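# Free extra slack on the one taut lead

## Task

Five leads are present and exactly one is under tension; it looks like the others, so find it by handling them. Draw additional length of that taut lead out past its clamp so that, after the robot lets go, at least 3 cm more remains outside than before. The clamp only releases while the matching handle (the one carrying the same letter as that lead's port) is held raised; raising any other handle breaks its seal and must not happen. No plug may come out of its port at any moment, even briefly, or the task fails. The result must hold on its own once the robot is gone, so finish by releasing everything and moving the arms away.

## Robot and tools

Robot: two arms, left_arm and right_arm. Each has seven joints in this fixed order: waist, shoulder, upper arm roll, elbow, forearm roll, wrist pitch, wrist roll, plus a parallel gripper. On both arms the upper arm roll, forearm roll and wrist pitch use signs opposite to the URDF, both in commands and in every reported number; the listed ranges use URDF signs, so flip those three when checking. Ranges (URDF sign, rad): waist, upper arm roll, forearm roll, wrist roll -69.115 to 69.115; shoulder -2.250 to 2.250; elbow -2.580 to 2.580; wrist pitch -2.100 to 2.100. A real end stop may sit up to 0.013 rad off the listed one.

Frame: one shared scene frame, metres. Origin on the tabletop midway between the arms, +z up, +x out across the table, left_arm on the +y side. The names left and right do not refer to image sides. The reported hand position is the point between closed pads and may be somewhat off, especially far out. Fingers point along the gripper's +z and close along its y. Closed fingertips extend about 19 mm past that point (6 mm when fully open), and closing pushes the tips roughly 13 mm further out, so keep clearance above surfaces.

Row format (used by execute_actions and move): 18 numbers, each in [-1, 1], always for both arms: left_arm's 7 joint values, its gripper position, its gripper speed, then the same 9 for right_arm. Joint values are offsets, not poses. Scale: 1.0 equals 0.9985 rad for waist, shoulder, upper arm roll, elbow, and 0.8765 rad for forearm roll, wrist pitch, wrist roll. Gripper position is absolute: +1 fully open (85 mm), 0 about 41 mm, pads touch near -0.8, -1 closes until blocked (grip roughly 190 to 235 N per pad). Gripper speed: -1 about 20 mm/s, 0 about 85, +1 about 150. To leave a gripper unchanged, repeat its previous two numbers; 0 is a real command.

execute_actions(actions): a list of up to 15 actions; each action is a list of up to 15 rows, one row per 1/30 s step. A short action repeats its final row until 15 steps have passed. Within an action, joint offsets are measured from the angles at that action's start (for the first action, the last reported Joint positions), not from the previous row. An action that would push a joint more than 0.013 rad beyond its range is rejected for both arms; if the first action fails this, or anything is malformed, nothing runs. An empty list just returns state and images.

move(target, speed, blocking): target is one 18-number row whose offsets count from the last reported Joint positions. All joints of both arms progress in step, so the hand follows a curve; duration is 0.5 to 10 s. speed (rad/s, 0.01 to 2, default 0.5) caps the joint with the most to travel. The path ignores obstacles and the other arm; faster moves and targets set deeper past a contact hit and press harder. Gripper numbers are applied at the start. blocking=false returns after 0.5 s while motion continues; until a result shows it finished, further rows or moves are refused, so use wait or stop. The move line reports the ending (done, off_target, moving, held, fault), limits=held or limits=none, and each arm's joint furthest from target. After limits=held an arm may suddenly move fast.

wait(seconds): 0 to 10; lets time run while arms keep their last command; returns early if a running move ends. stop(): brakes a running move (needs room; fingers keep moving). zoom_image(camera, region): camera is cam_high, cam_low, cam_left_wrist or cam_right_wrist (each 672x504); region [x0, y0, x1, y1] in pixels from the top-left, at most 504 by 504. finished_scene(scene): ends the current scene by its number; irreversible; do it only once the goal holds without the robot.

Results: a state line per arm with end_effector_position and end_effector_quat_wxyz; Joint positions, Joint velocities and Joint targets per arm (rad, rad/s); position_measured_pct for grippers, about 50 - 50 x position, 0 when open. Stopping below 90 means something is held or blocking; around 90 or more means the pads met. 'joint sent to its limit' means a joint was driven to its end; its absence proves nothing. 'joint command not followed' means a clearance check altered joint targets. MOTOR HOT appears from 60 °C; at 75 °C an OVER-TEMPERATURE FAULT lets that arm sag. Torque at a joint's load limit (49.1 N m for the first four joints, 30.9 for the wrist three; held weight counts) freezes that arm for 10 s and skips the rest of the call.

Motion behaviour: each joint's target is kept within 0.304 rad (first four joints) or 0.266 rad (wrist joints) of its measured angle, and targets are scaled back if they would place the hand over 70 mm from where it is, so large offsets take several actions and may stop short. Joints are speed and acceleration limited and arrive together.

Gripping: close with position -1 and keep sending it. For a gentle hold, open, then close to just under the object's width. Release by commanding wider than the object. Fingers re-close by themselves up to the request if the object slips or is lost.

Avoid: lifting any handle except the one lettered like the taut lead's port; any plug leaving its port; dropping or knocking things off the table; hard impacts or heavy pressing; the arms colliding or pushing each other. Loose items may occasionally be nudged by an outside push. Hold cables and handles firmly, pull slowly, then open the grippers and withdraw both arms.

Each tool is called after "Request:" as a command line: name --argument value for each argument, lists and objects as JSON in quotes; but a table of rows of numbers goes row by row, as --pt "numbers of a row", without its own name.

## Session

Request:
execute_actions --actions '[]'

Scene clock: 0.00 s.
left_arm: end_effector_position=(+0.4942, +0.3282, +0.3431) position_measured_pct=0.0 end_effector_quat_wxyz=(+0.088, +0.740, -0.649, -0.151) | right_arm: end_effector_position=(+0.5036, -0.3985, +0.2006) position_measured_pct=0.0 end_effector_quat_wxyz=(+0.002, +0.051, +0.999, +0.001)
Joint names: [waist, shoulder, upper arm roll, elbow, forearm roll, wrist pitch, wrist roll]
Joint positions: left_arm=[ 0.107  0.795  0.352  0.613 -0.098 -2.08   3.013] | right_arm=[-0.054  0.432  0.003  1.654 -0.    -1.051  1.516]
Joint velocities: left_arm=[-0.     0.     0.001 -0.001  0.001 -0.    -0.   ] | right_arm=[ 0.  0.  0. -0.  0.  0. -0.]
Motor temperatures (°C, as the motors report them): left_arm=[31 28 26 29 28 38 41] | right_arm=[28 28 25 26 35 37 31]
Joint targets: left_arm=[0.107 0.795 0.352 0.613 -0.098 -2.080 3.013] | right_arm=[-0.054 0.432 0.003 1.654 -0.000 -1.051 1.516]

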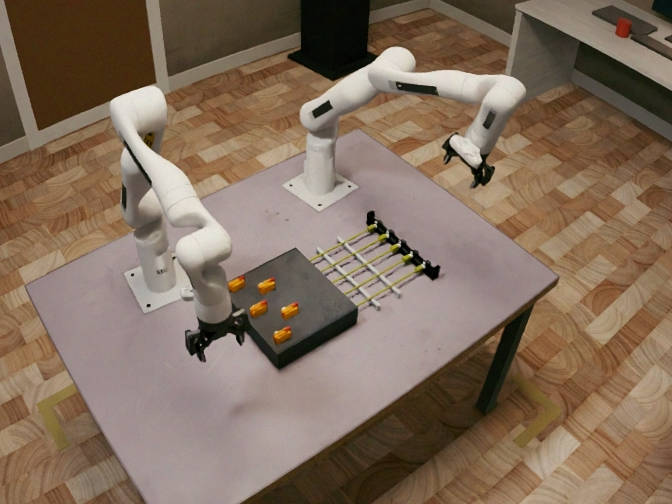

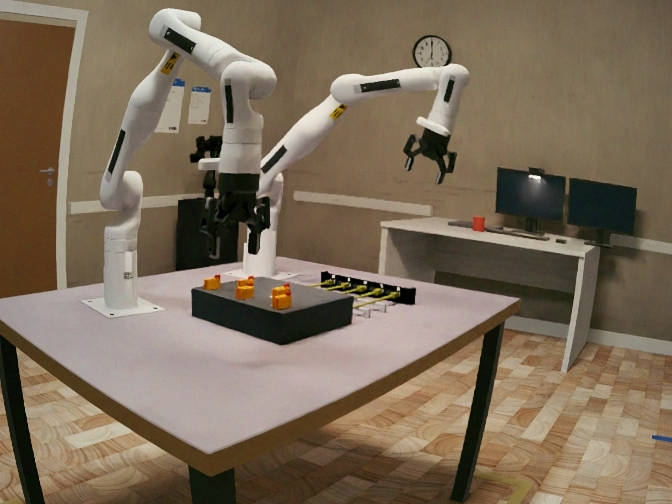

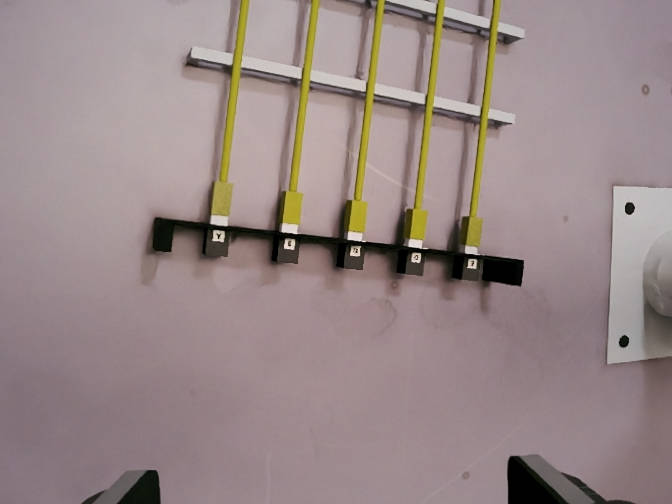

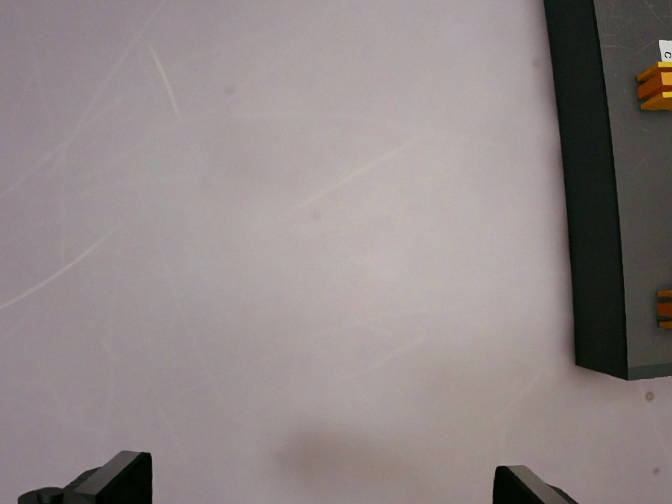

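Request:
move --target '[0.19,-0.25,-0.176,0.63,0.056,0.747,0.288,-0.2,0,-0.15,-0.03,0,0.02,0,-0.02,0.65,0,0]' --speed 0.8

Request:
move --target '[0.19,-0.045,-0.176,0.629,0.056,0.747,0.288,-0.2,0,-0.3,-0.03,0,0.02,0,-0.02,0.65,0,0]' --speed 0.8

Scene clock: 5.73 s.
left_arm: end_effector_position=(+0.4935, +0.2110, +0.2679) position_measured_pct=59.9 end_effector_quat_wxyz=(+0.004, +0.741, -0.671, -0.038) | right_arm: end_effector_position=(+0.4932, -0.3322, +0.2084) position_measured_pct=49.6 end_effector_quat_wxyz=(-0.002, -0.304, +0.953, +0.001)
Joint names: [waist, shoulder, upper arm roll, elbow, forearm roll, wrist pitch, wrist roll]
Joint positions: left_arm=[ 0.296  0.545  0.176  1.242 -0.049 -1.425  3.266] | right_arm=[-0.204  0.402  0.003  1.674 -0.    -1.069  2.086]
Joint velocities: left_arm=[ 0.001 -0.003 -0.001 -0.001  0.001 -0.    -0.001] | right_arm=[-0.001  0.    -0.     0.001  0.    -0.     0.   ]
Motor temperatures (°C, as the motors report them): left_arm=[31 28 26 29 28 38 41] | right_arm=[28 28 25 26 35 37 31]
Joint targets: left_arm=[0.296 0.545 0.176 1.242 -0.049 -1.425 3.266] | right_arm=[-0.204 0.402 0.003 1.674 -0.000 -1.069 2.086]
move: done; limits=none; left_arm: farthest joint: the waist, 0.001 radians from its target (0.190 radians at the start); right_arm: farthest joint: the waist, 0.000 radians from its target (0.150 radians at the start)

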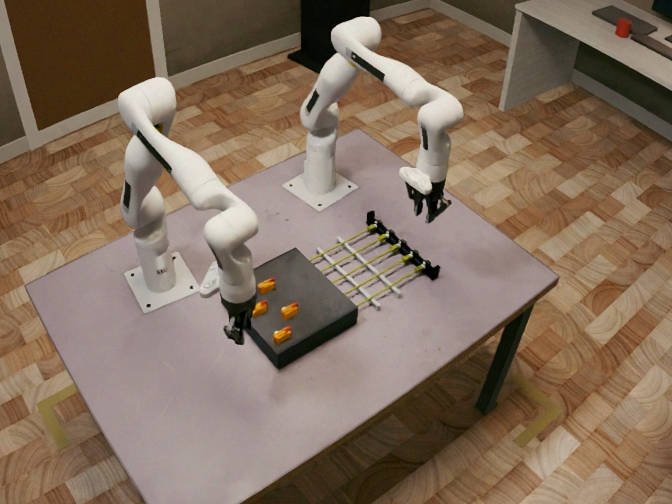

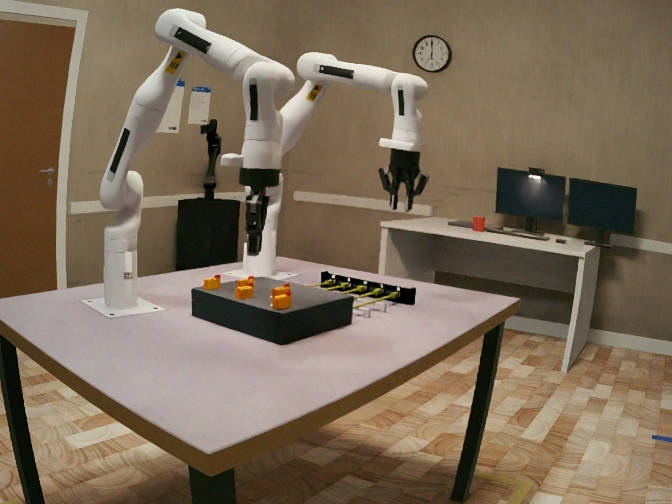

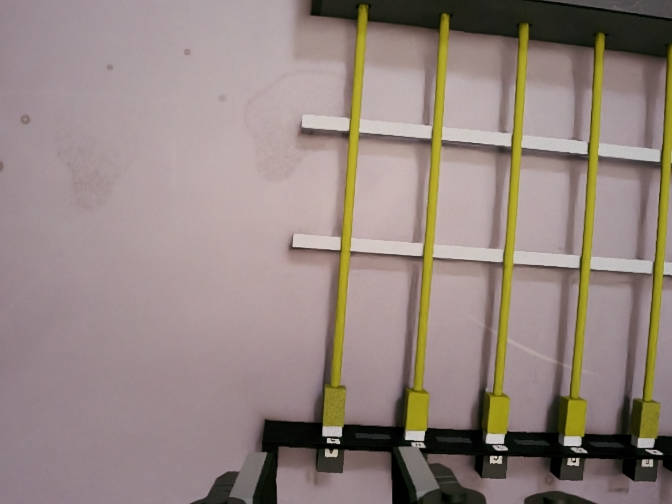

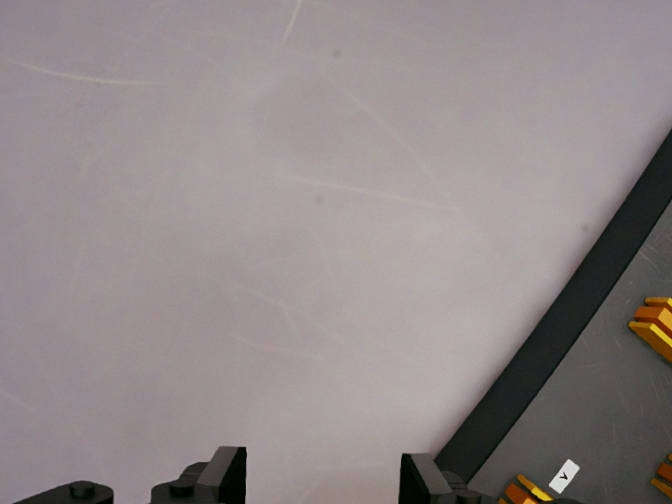

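Scene clock: 7.10 s.
left_arm: end_effector_position=(+0.3761, +0.0897, +0.1172) position_measured_pct=59.9 end_effector_quat_wxyz=(+0.000, -0.707, +0.707, -0.000) | right_arm: end_effector_position=(+0.4563, -0.2086, +0.2160) position_measured_pct=49.6 end_effector_quat_wxyz=(+0.005, +0.677, -0.736, -0.002)
Joint names: [waist, shoulder, upper arm roll, elbow, forearm roll, wrist pitch, wrist roll]
Joint positions: left_arm=[ 0.486  0.5    0.     1.87  -0.    -0.771  3.518] | right_arm=[-0.503  0.372  0.003  1.694 -0.    -1.087  2.656]
Joint velocities: left_arm=[ 0.002 -0.002 -0.001  0.    -0.001  0.    -0.001] | right_arm=[-0.003 -0.001 -0.     0.001 -0.    -0.    -0.   ]
Motor temperatures (°C, as the motors report them): left_arm=[31 28 26 29 28 38 41] | right_arm=[28 28 25 26 35 37 31]
Joint targets: left_arm=[0.486 0.500 0.000 1.870 -0.000 -0.771 3.518] | right_arm=[-0.503 0.372 0.003 1.694 -0.000 -1.087 2.656]
move: done; limits=none; left_arm: farthest joint: the waist, 0.000 radians from its target (0.190 radians at the start); right_arm: farthest joint: the waist, 0.001 radians from its target (0.300 radians at the start)

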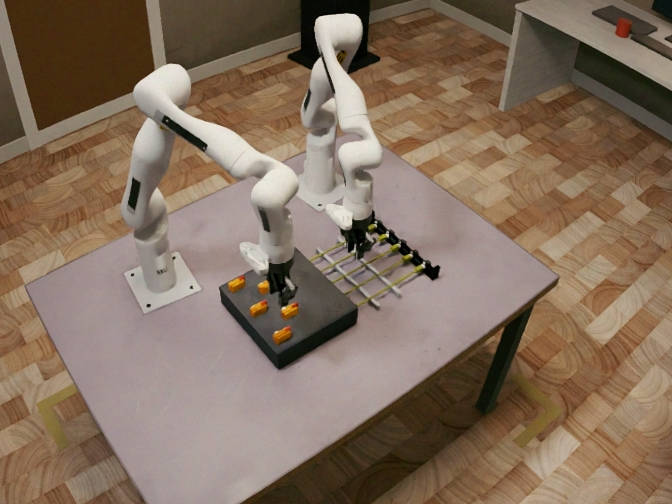

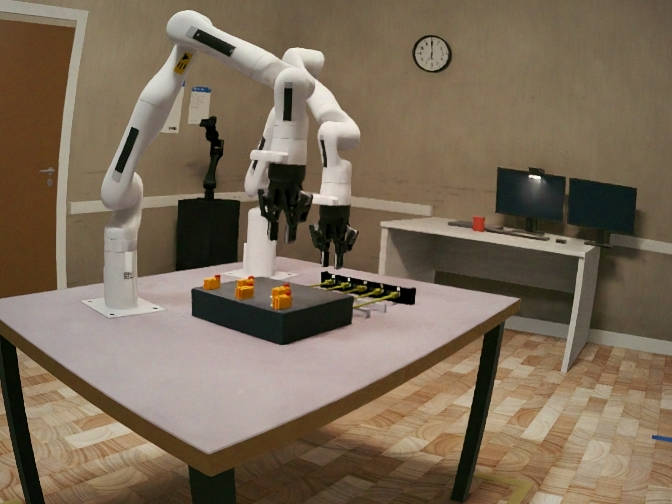

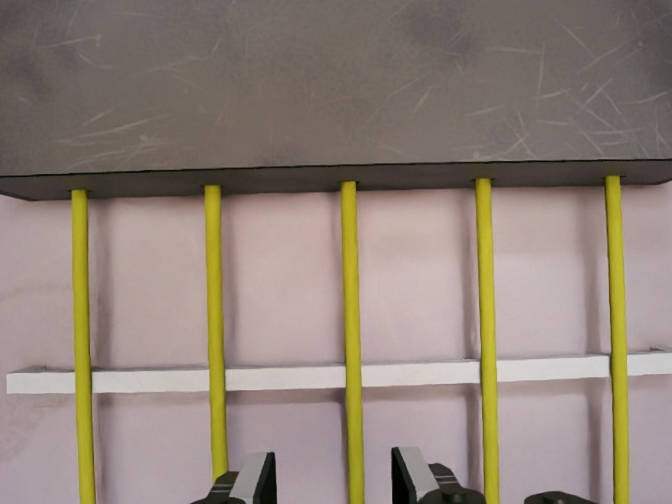

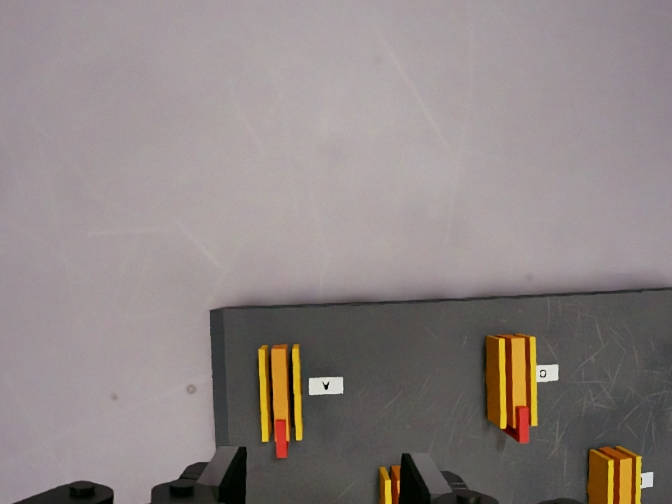

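Request:
move --target '[-0.0365,0.143,0,0.1227,0,0.3035,-0.042,-0.2,0,0,0,0,0,0,0,0,0,0]' --speed 0.3

Request:
move --target '[0,0,0,0,0,0,0,-1,0,0,0,0,0,0,0,0,0,0]'

Request:
move --target '[-0.0233,-0.0049,0,0.013,0,0.0094,-0.0266,-1,0,0,0,0,0,0,0,0,0,0]' --speed 0.04

Scene clock: 18.00 s.
left_arm: end_effector_position=(+0.3673, +0.1091, +0.0353) position_measured_pct=59.9 end_effector_quat_wxyz=(+0.000, -0.707, +0.707, -0.001) | right_arm: end_effector_position=(+0.4563, -0.2086, +0.2160) position_measured_pct=49.6 end_effector_quat_wxyz=(+0.005, +0.677, -0.736, -0.002)
Joint names: [waist, shoulder, upper arm roll, elbow, forearm roll, wrist pitch, wrist roll]
Joint positions: left_arm=[ 0.449  0.643  0.     1.993 -0.    -0.505  3.482] | right_arm=[-0.503  0.372  0.003  1.694 -0.    -1.087  2.656]
Joint velocities: left_arm=[-0.001  0.004  0.002  0.001  0.002  0.001 -0.001] | right_arm=[ 0.    -0.     0.     0.001  0.     0.    -0.001]
Motor temperatures (°C, as the motors report them): left_arm=[31 28 26 29 28 38 41] | right_arm=[28 28 25 26 35 37 31]
Joint targets: left_arm=[0.449 0.643 0.000 1.993 -0.000 -0.505 3.482] | right_arm=[-0.503 0.372 0.003 1.694 -0.000 -1.087 2.656]
move: done; limits=none; left_arm: farthest joint: the waist, 0.000 radians from its target (0.036 radians at the start); right_arm: farthest joint: the waist, 0.000 radians from its target (0.000 radians at the start)

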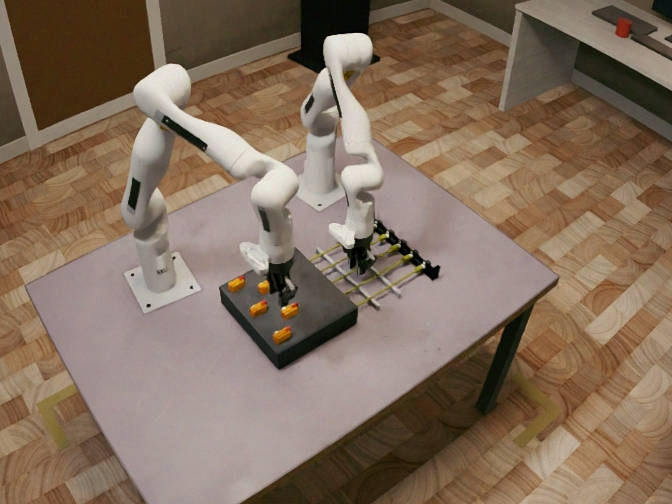

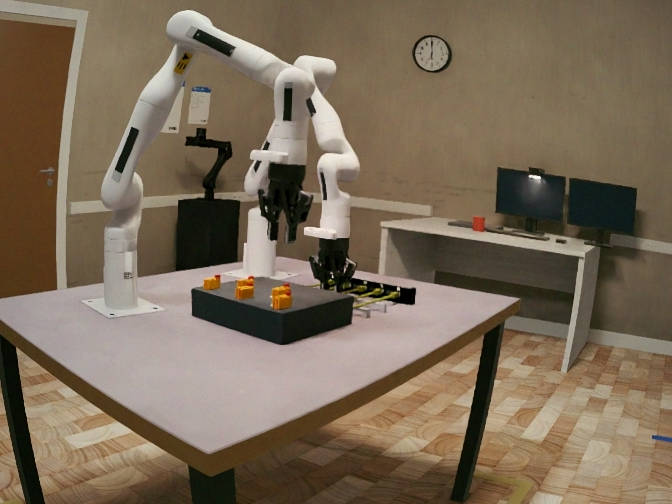

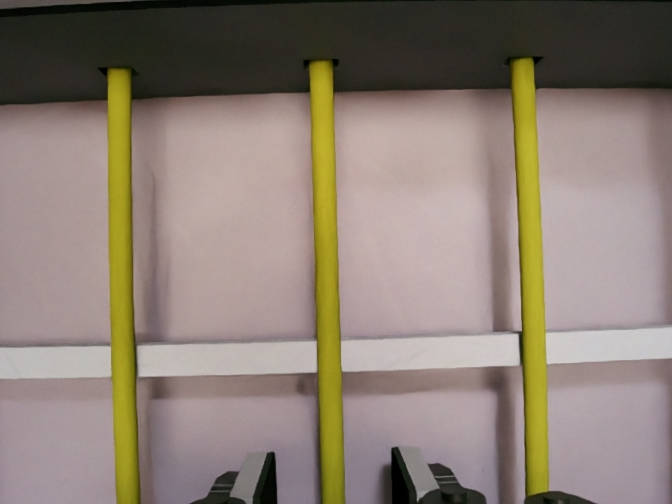

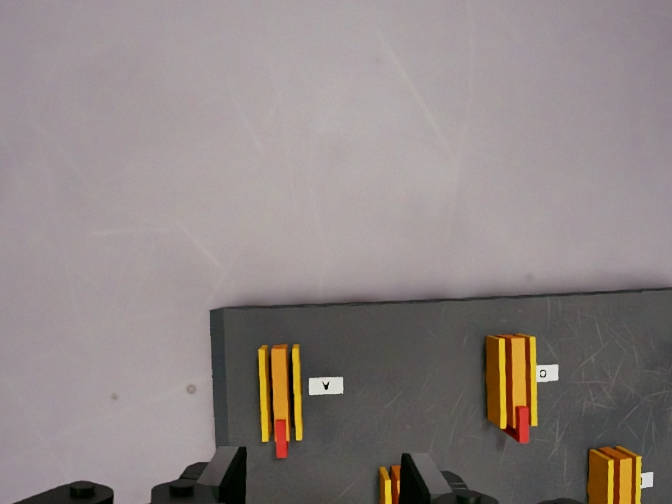

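Scene clock: 18.63 s.
left_arm: end_effector_position=(+0.3673, +0.1091, +0.0354) position_measured_pct=89.3 end_effector_quat_wxyz=(+0.000, -0.707, +0.707, -0.001) | right_arm: end_effector_position=(+0.4563, -0.2086, +0.2160) position_measured_pct=49.6 end_effector_quat_wxyz=(+0.005, +0.677, -0.736, -0.002)
Joint names: [waist, shoulder, upper arm roll, elbow, forearm roll, wrist pitch, wrist roll]
Joint positions: left_arm=[ 0.449  0.643  0.     1.993 -0.    -0.505  3.482] | right_arm=[-0.503  0.372  0.003  1.694 -0.    -1.087  2.656]
Joint velocities: left_arm=[-0.    -0.001  0.     0.002  0.001 -0.    -0.   ] | right_arm=[ 0.     0.     0.    -0.001 -0.     0.    -0.001]
Motor temperatures (°C, as the motors report them): left_arm=[31 28 26 29 28 38 41] | right_arm=[28 28 25 26 35 37 31]
Joint targets: left_arm=[0.449 0.643 0.000 1.993 -0.000 -0.505 3.482] | right_arm=[-0.503 0.372 0.003 1.694 -0.000 -1.087 2.656]
move: done; limits=none; left_arm: farthest joint: the waist, 0.000 radians from its target (0.000 radians at the start); right_arm: farthest joint: the waist, 0.000 radians from its target (0.000 radians at the start)

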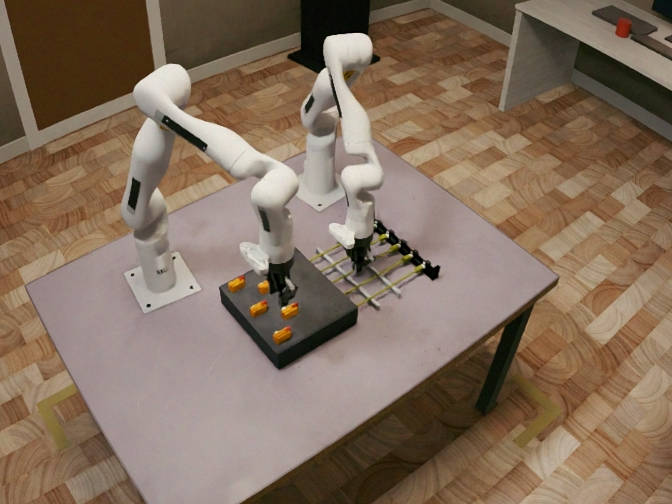

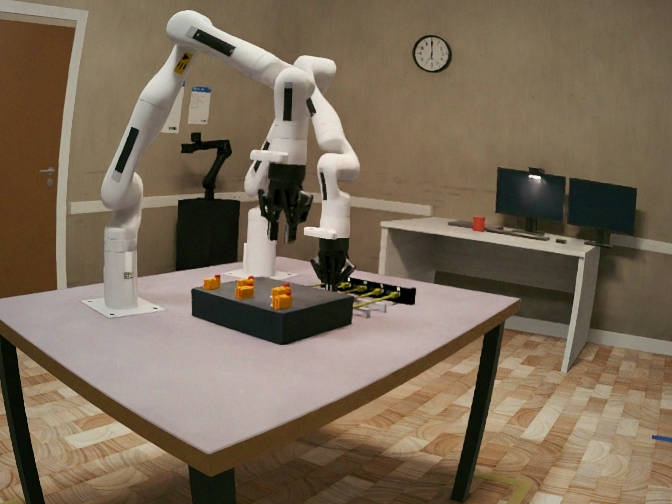

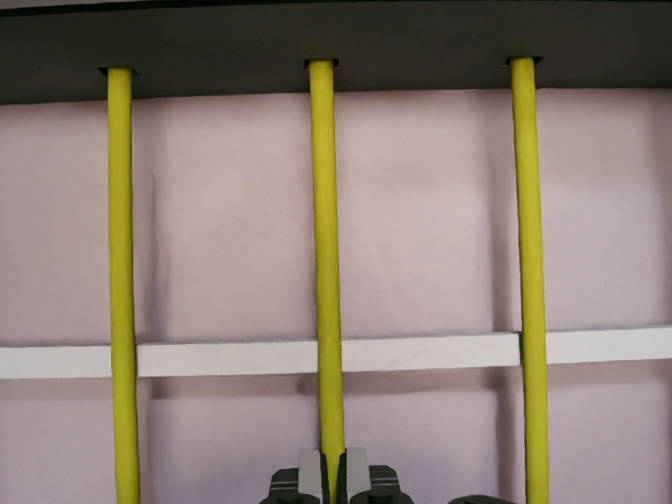

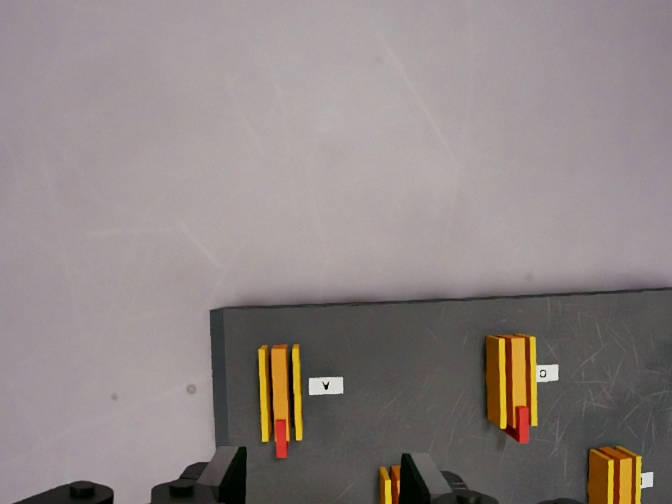

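Scene clock: 19.43 s.
left_arm: end_effector_position=(+0.3675, +0.1164, +0.0357) position_measured_pct=89.3 end_effector_quat_wxyz=(-0.000, -0.706, +0.708, -0.002) | right_arm: end_effector_position=(+0.4563, -0.2086, +0.2160) position_measured_pct=49.6 end_effector_quat_wxyz=(+0.005, +0.677, -0.736, -0.002)
Joint names: [waist, shoulder, upper arm roll, elbow, forearm roll, wrist pitch, wrist roll]
Joint positions: left_arm=[ 0.428  0.637 -0.002  2.004 -0.002 -0.495  3.458] | right_arm=[-0.503  0.372  0.003  1.694 -0.    -1.087  2.656]
Joint velocities: left_arm=[-0.002 -0.001 -0.001  0.001  0.     0.     0.   ] | right_arm=[ 0.    -0.    -0.    -0.001  0.     0.     0.001]
Motor temperatures (°C, as the motors report them): left_arm=[31 28 26 29 28 38 41] | right_arm=[28 28 25 26 35 37 31]
Joint targets: left_arm=[0.426 0.638 0.000 2.006 -0.000 -0.496 3.458] | right_arm=[-0.503 0.372 0.003 1.694 -0.000 -1.087 2.656]
move: done; limits=none; left_arm: farthest joint: the waist, 0.003 radians from its target (0.024 radians at the start); right_arm: farthest joint: the waist, 0.000 radians from its target (0.000 radians at the start)

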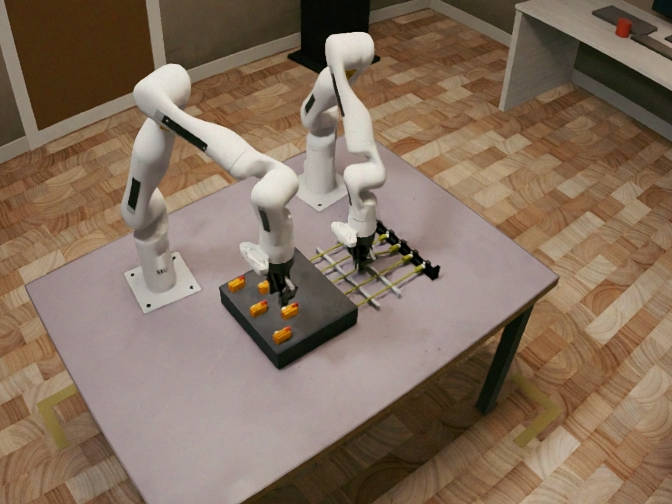

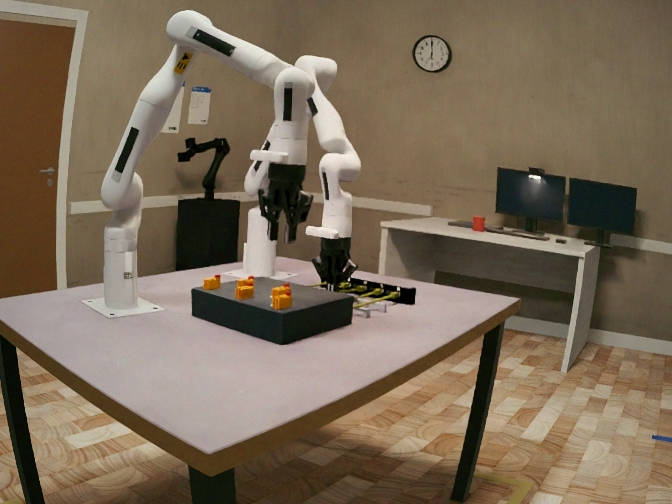

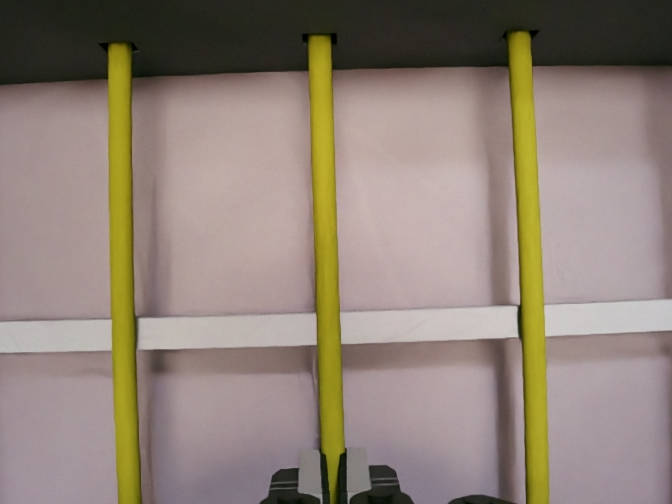

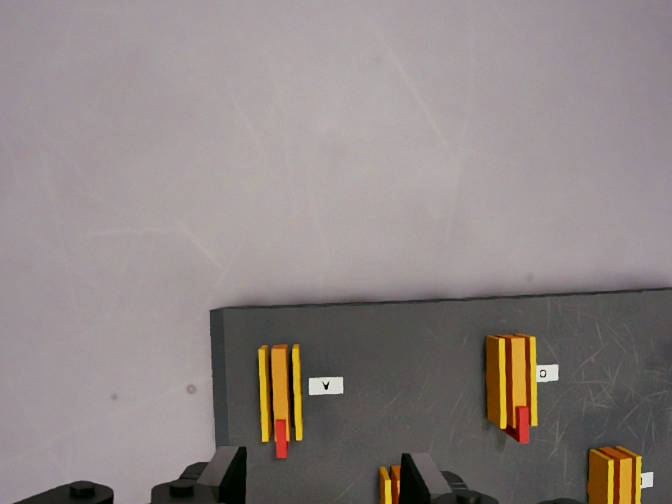

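Request:
execute_actions --actions '[[[0.021,0.006,0.002,-0.011,0.002,-0.0115,0.027,-1,0,0,0,0,0,0,0,0,0,0]],[[0,0,0,0,0,0,0,-0.2,0.5,0,0,0,0,0,0,0,0,0]],[[0,-0.091,0,-0.0204,0,-0.127,0,-0.2,0.5,0,0,0,0,0,0,0,0,0]],[[-0.0385,0.0765,0,-0.169,0,-0.106,-0.044,-0.2,0.5,0,0,0,0,0,0,0,0,0]],[[0,0.0815,0,0.0192,0,0.114,0,-0.2,0.5,0,0,0,0,0,0,0,0,0]],[[0,0,0,0,0,0,0,-1,0,0,0,0,0,0,0,0,0,0]]]'

Request:
move --target '[-0.021,-0.0049,0,0.0124,0,0.0086,-0.024,-1,0,0,0,0,0,0,0,0,0,0]' --speed 0.04

Scene clock: 33.87 s.
left_arm: end_effector_position=(+0.4193, +0.1086, +0.0352) position_measured_pct=89.3 end_effector_quat_wxyz=(-0.000, -0.707, +0.708, +0.000) | right_arm: end_effector_position=(+0.4563, -0.2086, +0.2160) position_measured_pct=49.6 end_effector_quat_wxyz=(+0.005, +0.677, -0.736, -0.002)
Joint names: [waist, shoulder, upper arm roll, elbow, forearm roll, wrist pitch, wrist roll]
Joint positions: left_arm=[ 0.412  0.709 -0.     1.824  0.    -0.61   3.443] | right_arm=[-0.503  0.372  0.003  1.694 -0.    -1.087  2.656]
Joint velocities: left_arm=[ 0.     0.001 -0.     0.001  0.     0.001  0.   ] | right_arm=[-0.    -0.     0.     0.001  0.     0.     0.   ]
Motor temperatures (°C, as the motors report them): left_arm=[31 28 26 29 28 38 41] | right_arm=[28 29 25 26 35 37 31]
Joint targets: left_arm=[0.412 0.709 -0.000 1.824 0.000 -0.610 3.443] | right_arm=[-0.503 0.372 0.003 1.694 -0.000 -1.087 2.656]

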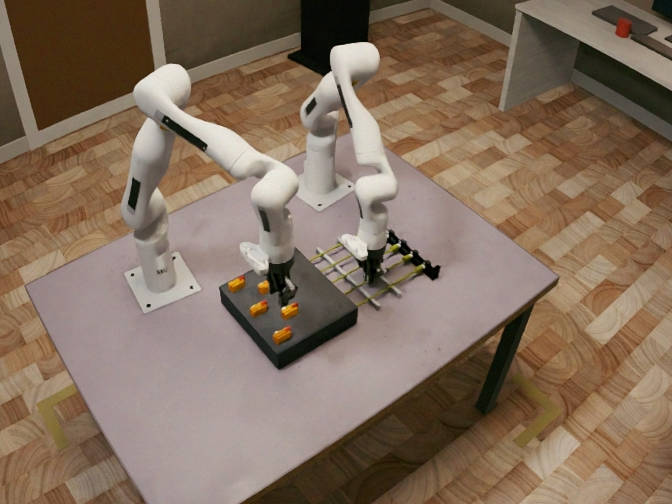

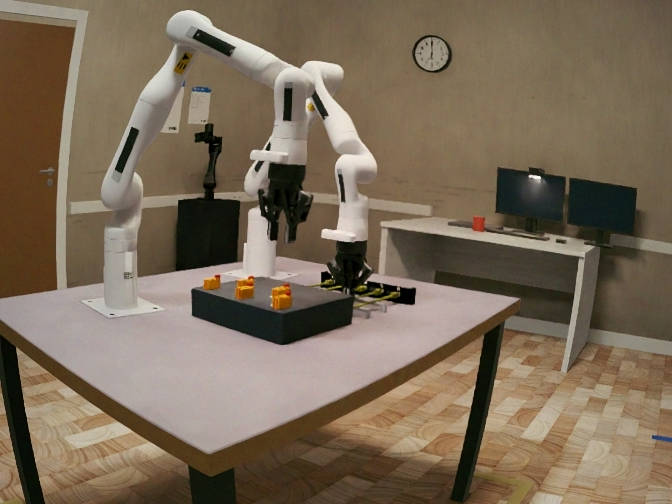

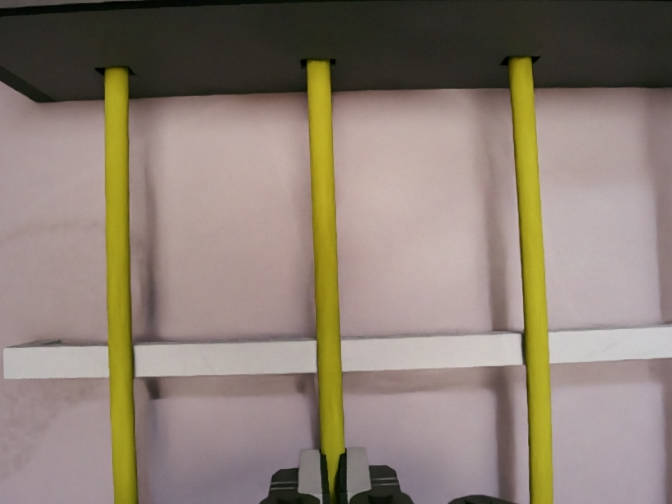

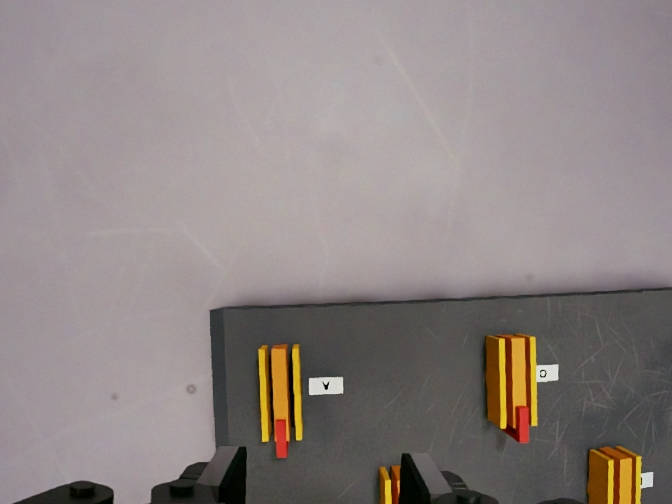

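Scene clock: 34.63 s.
left_arm: end_effector_position=(+0.4192, +0.1106, +0.0362) position_measured_pct=89.3 end_effector_quat_wxyz=(-0.002, -0.704, +0.711, -0.004) | right_arm: end_effector_position=(+0.4563, -0.2086, +0.2160) position_measured_pct=49.6 end_effector_quat_wxyz=(+0.005, +0.677, -0.736, -0.002)
Joint names: [waist, shoulder, upper arm roll, elbow, forearm roll, wrist pitch, wrist roll]
Joint positions: left_arm=[ 0.397  0.703 -0.008  1.833 -0.004 -0.599  3.422] | right_arm=[-0.503  0.372  0.003  1.694 -0.    -1.087  2.656]
Joint velocities: left_arm=[-0.    -0.    -0.002  0.002  0.    -0.    -0.   ] | right_arm=[-0. -0.  0. -0.  0.  0.  0.]
Motor temperatures (°C, as the motors report them): left_arm=[31 28 26 29 28 38 41] | right_arm=[28 29 25 26 35 37 31]
Joint targets: left_arm=[0.391 0.704 -0.000 1.836 0.000 -0.602 3.422] | right_arm=[-0.503 0.372 0.003 1.694 -0.000 -1.087 2.656]
move: done; limits=none; left_arm: farthest joint: the upper arm roll, 0.008 radians from its target (0.000 radians at the start); right_arm: farthest joint: the waist, 0.000 radians from its target (0.000 radians at the start)

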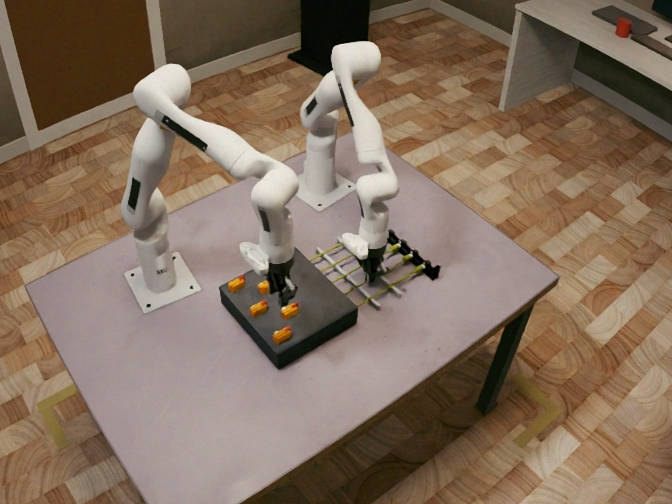

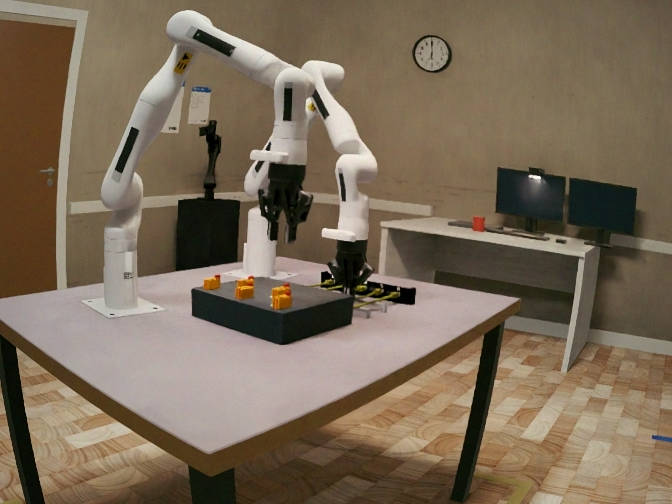

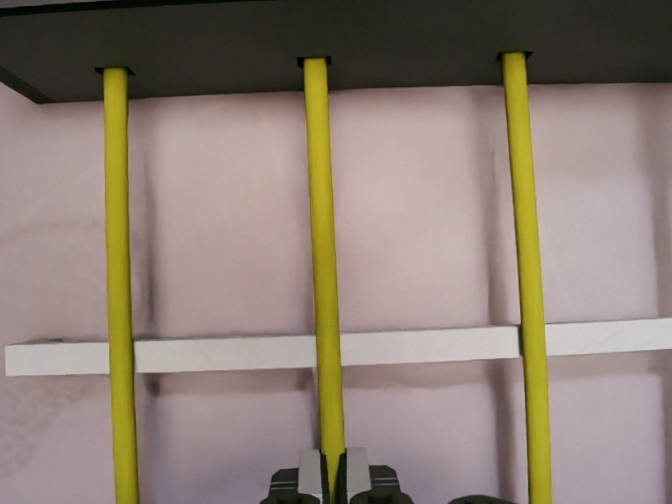

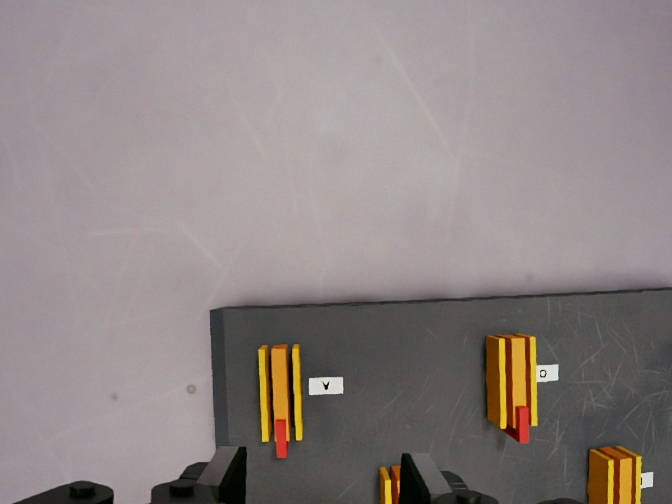

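Request:
move --target '[0.013,0.006,0.008,-0.008,0.004,-0.012,0.022,-1,0,-0.153,0.1014,-0.002,0.171,0,0.323,-0.075,0,0]' --speed 0.4

Scene clock: 38.97 s.
left_arm: end_effector_position=(+0.4185, +0.1087, +0.0351) position_measured_pct=89.3 end_effector_quat_wxyz=(-0.001, -0.707, +0.708, +0.000) | right_arm: end_effector_position=(+0.4234, -0.1541, +0.1297) position_measured_pct=49.6 end_effector_quat_wxyz=(-0.000, +0.707, -0.707, -0.000)
Joint names: [waist, shoulder, upper arm roll, elbow, forearm roll, wrist pitch, wrist roll]
Joint positions: left_arm=[ 0.411  0.708 -0.001  1.825 -0.001 -0.61   3.442] | right_arm=[-0.655  0.474  0.001  1.865 -0.    -0.803  2.59 ]
Joint velocities: left_arm=[ 0.    -0.    -0.    -0.001  0.001  0.001 -0.   ] | right_arm=[-0.003  0.001 -0.    -0.001 -0.     0.     0.   ]
Motor temperatures (°C, as the motors report them): left_arm=[31 28 26 29 28 38 41] | right_arm=[28 29 25 26 35 37 31]
Joint targets: left_arm=[0.410 0.709 0.000 1.825 -0.001 -0.610 3.442] | right_arm=[-0.656 0.474 0.001 1.865 -0.000 -0.803 2.590]
move: done; limits=none; left_arm: farthest joint: the waist, 0.001 radians from its target (0.013 radians at the start); right_arm: farthest joint: the waist, 0.000 radians from its target (0.153 radians at the start)

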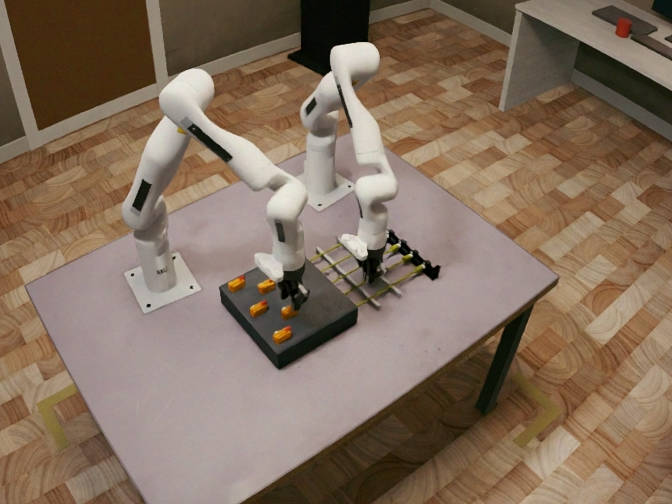

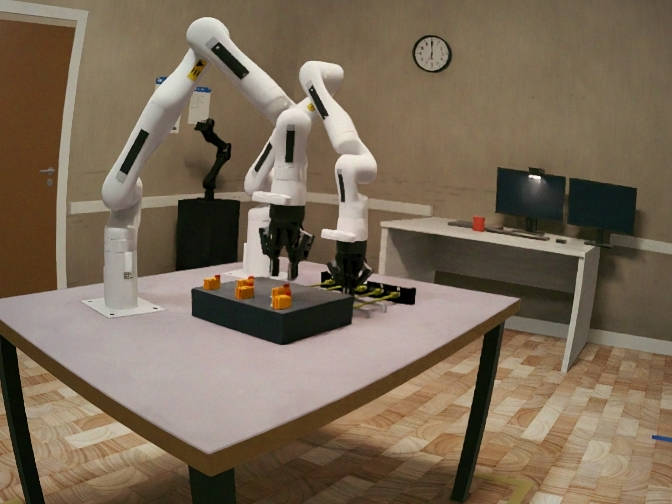

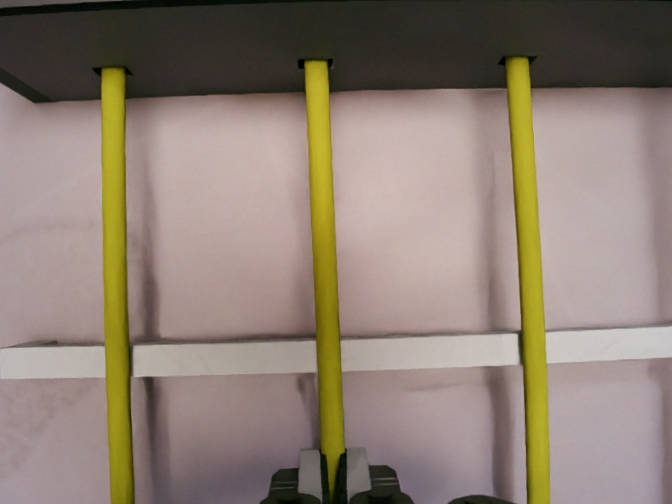

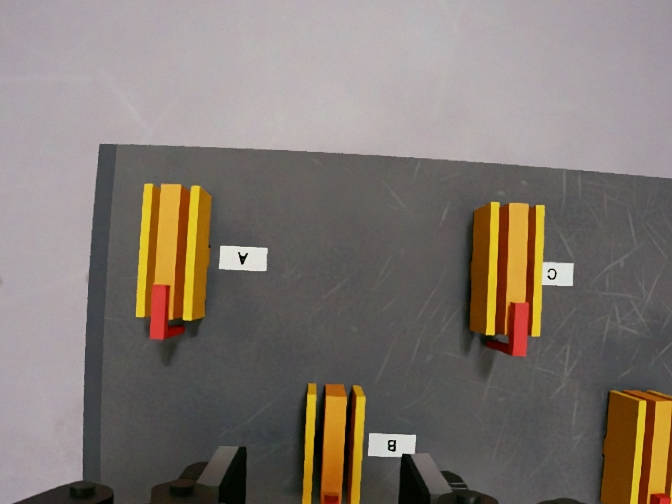

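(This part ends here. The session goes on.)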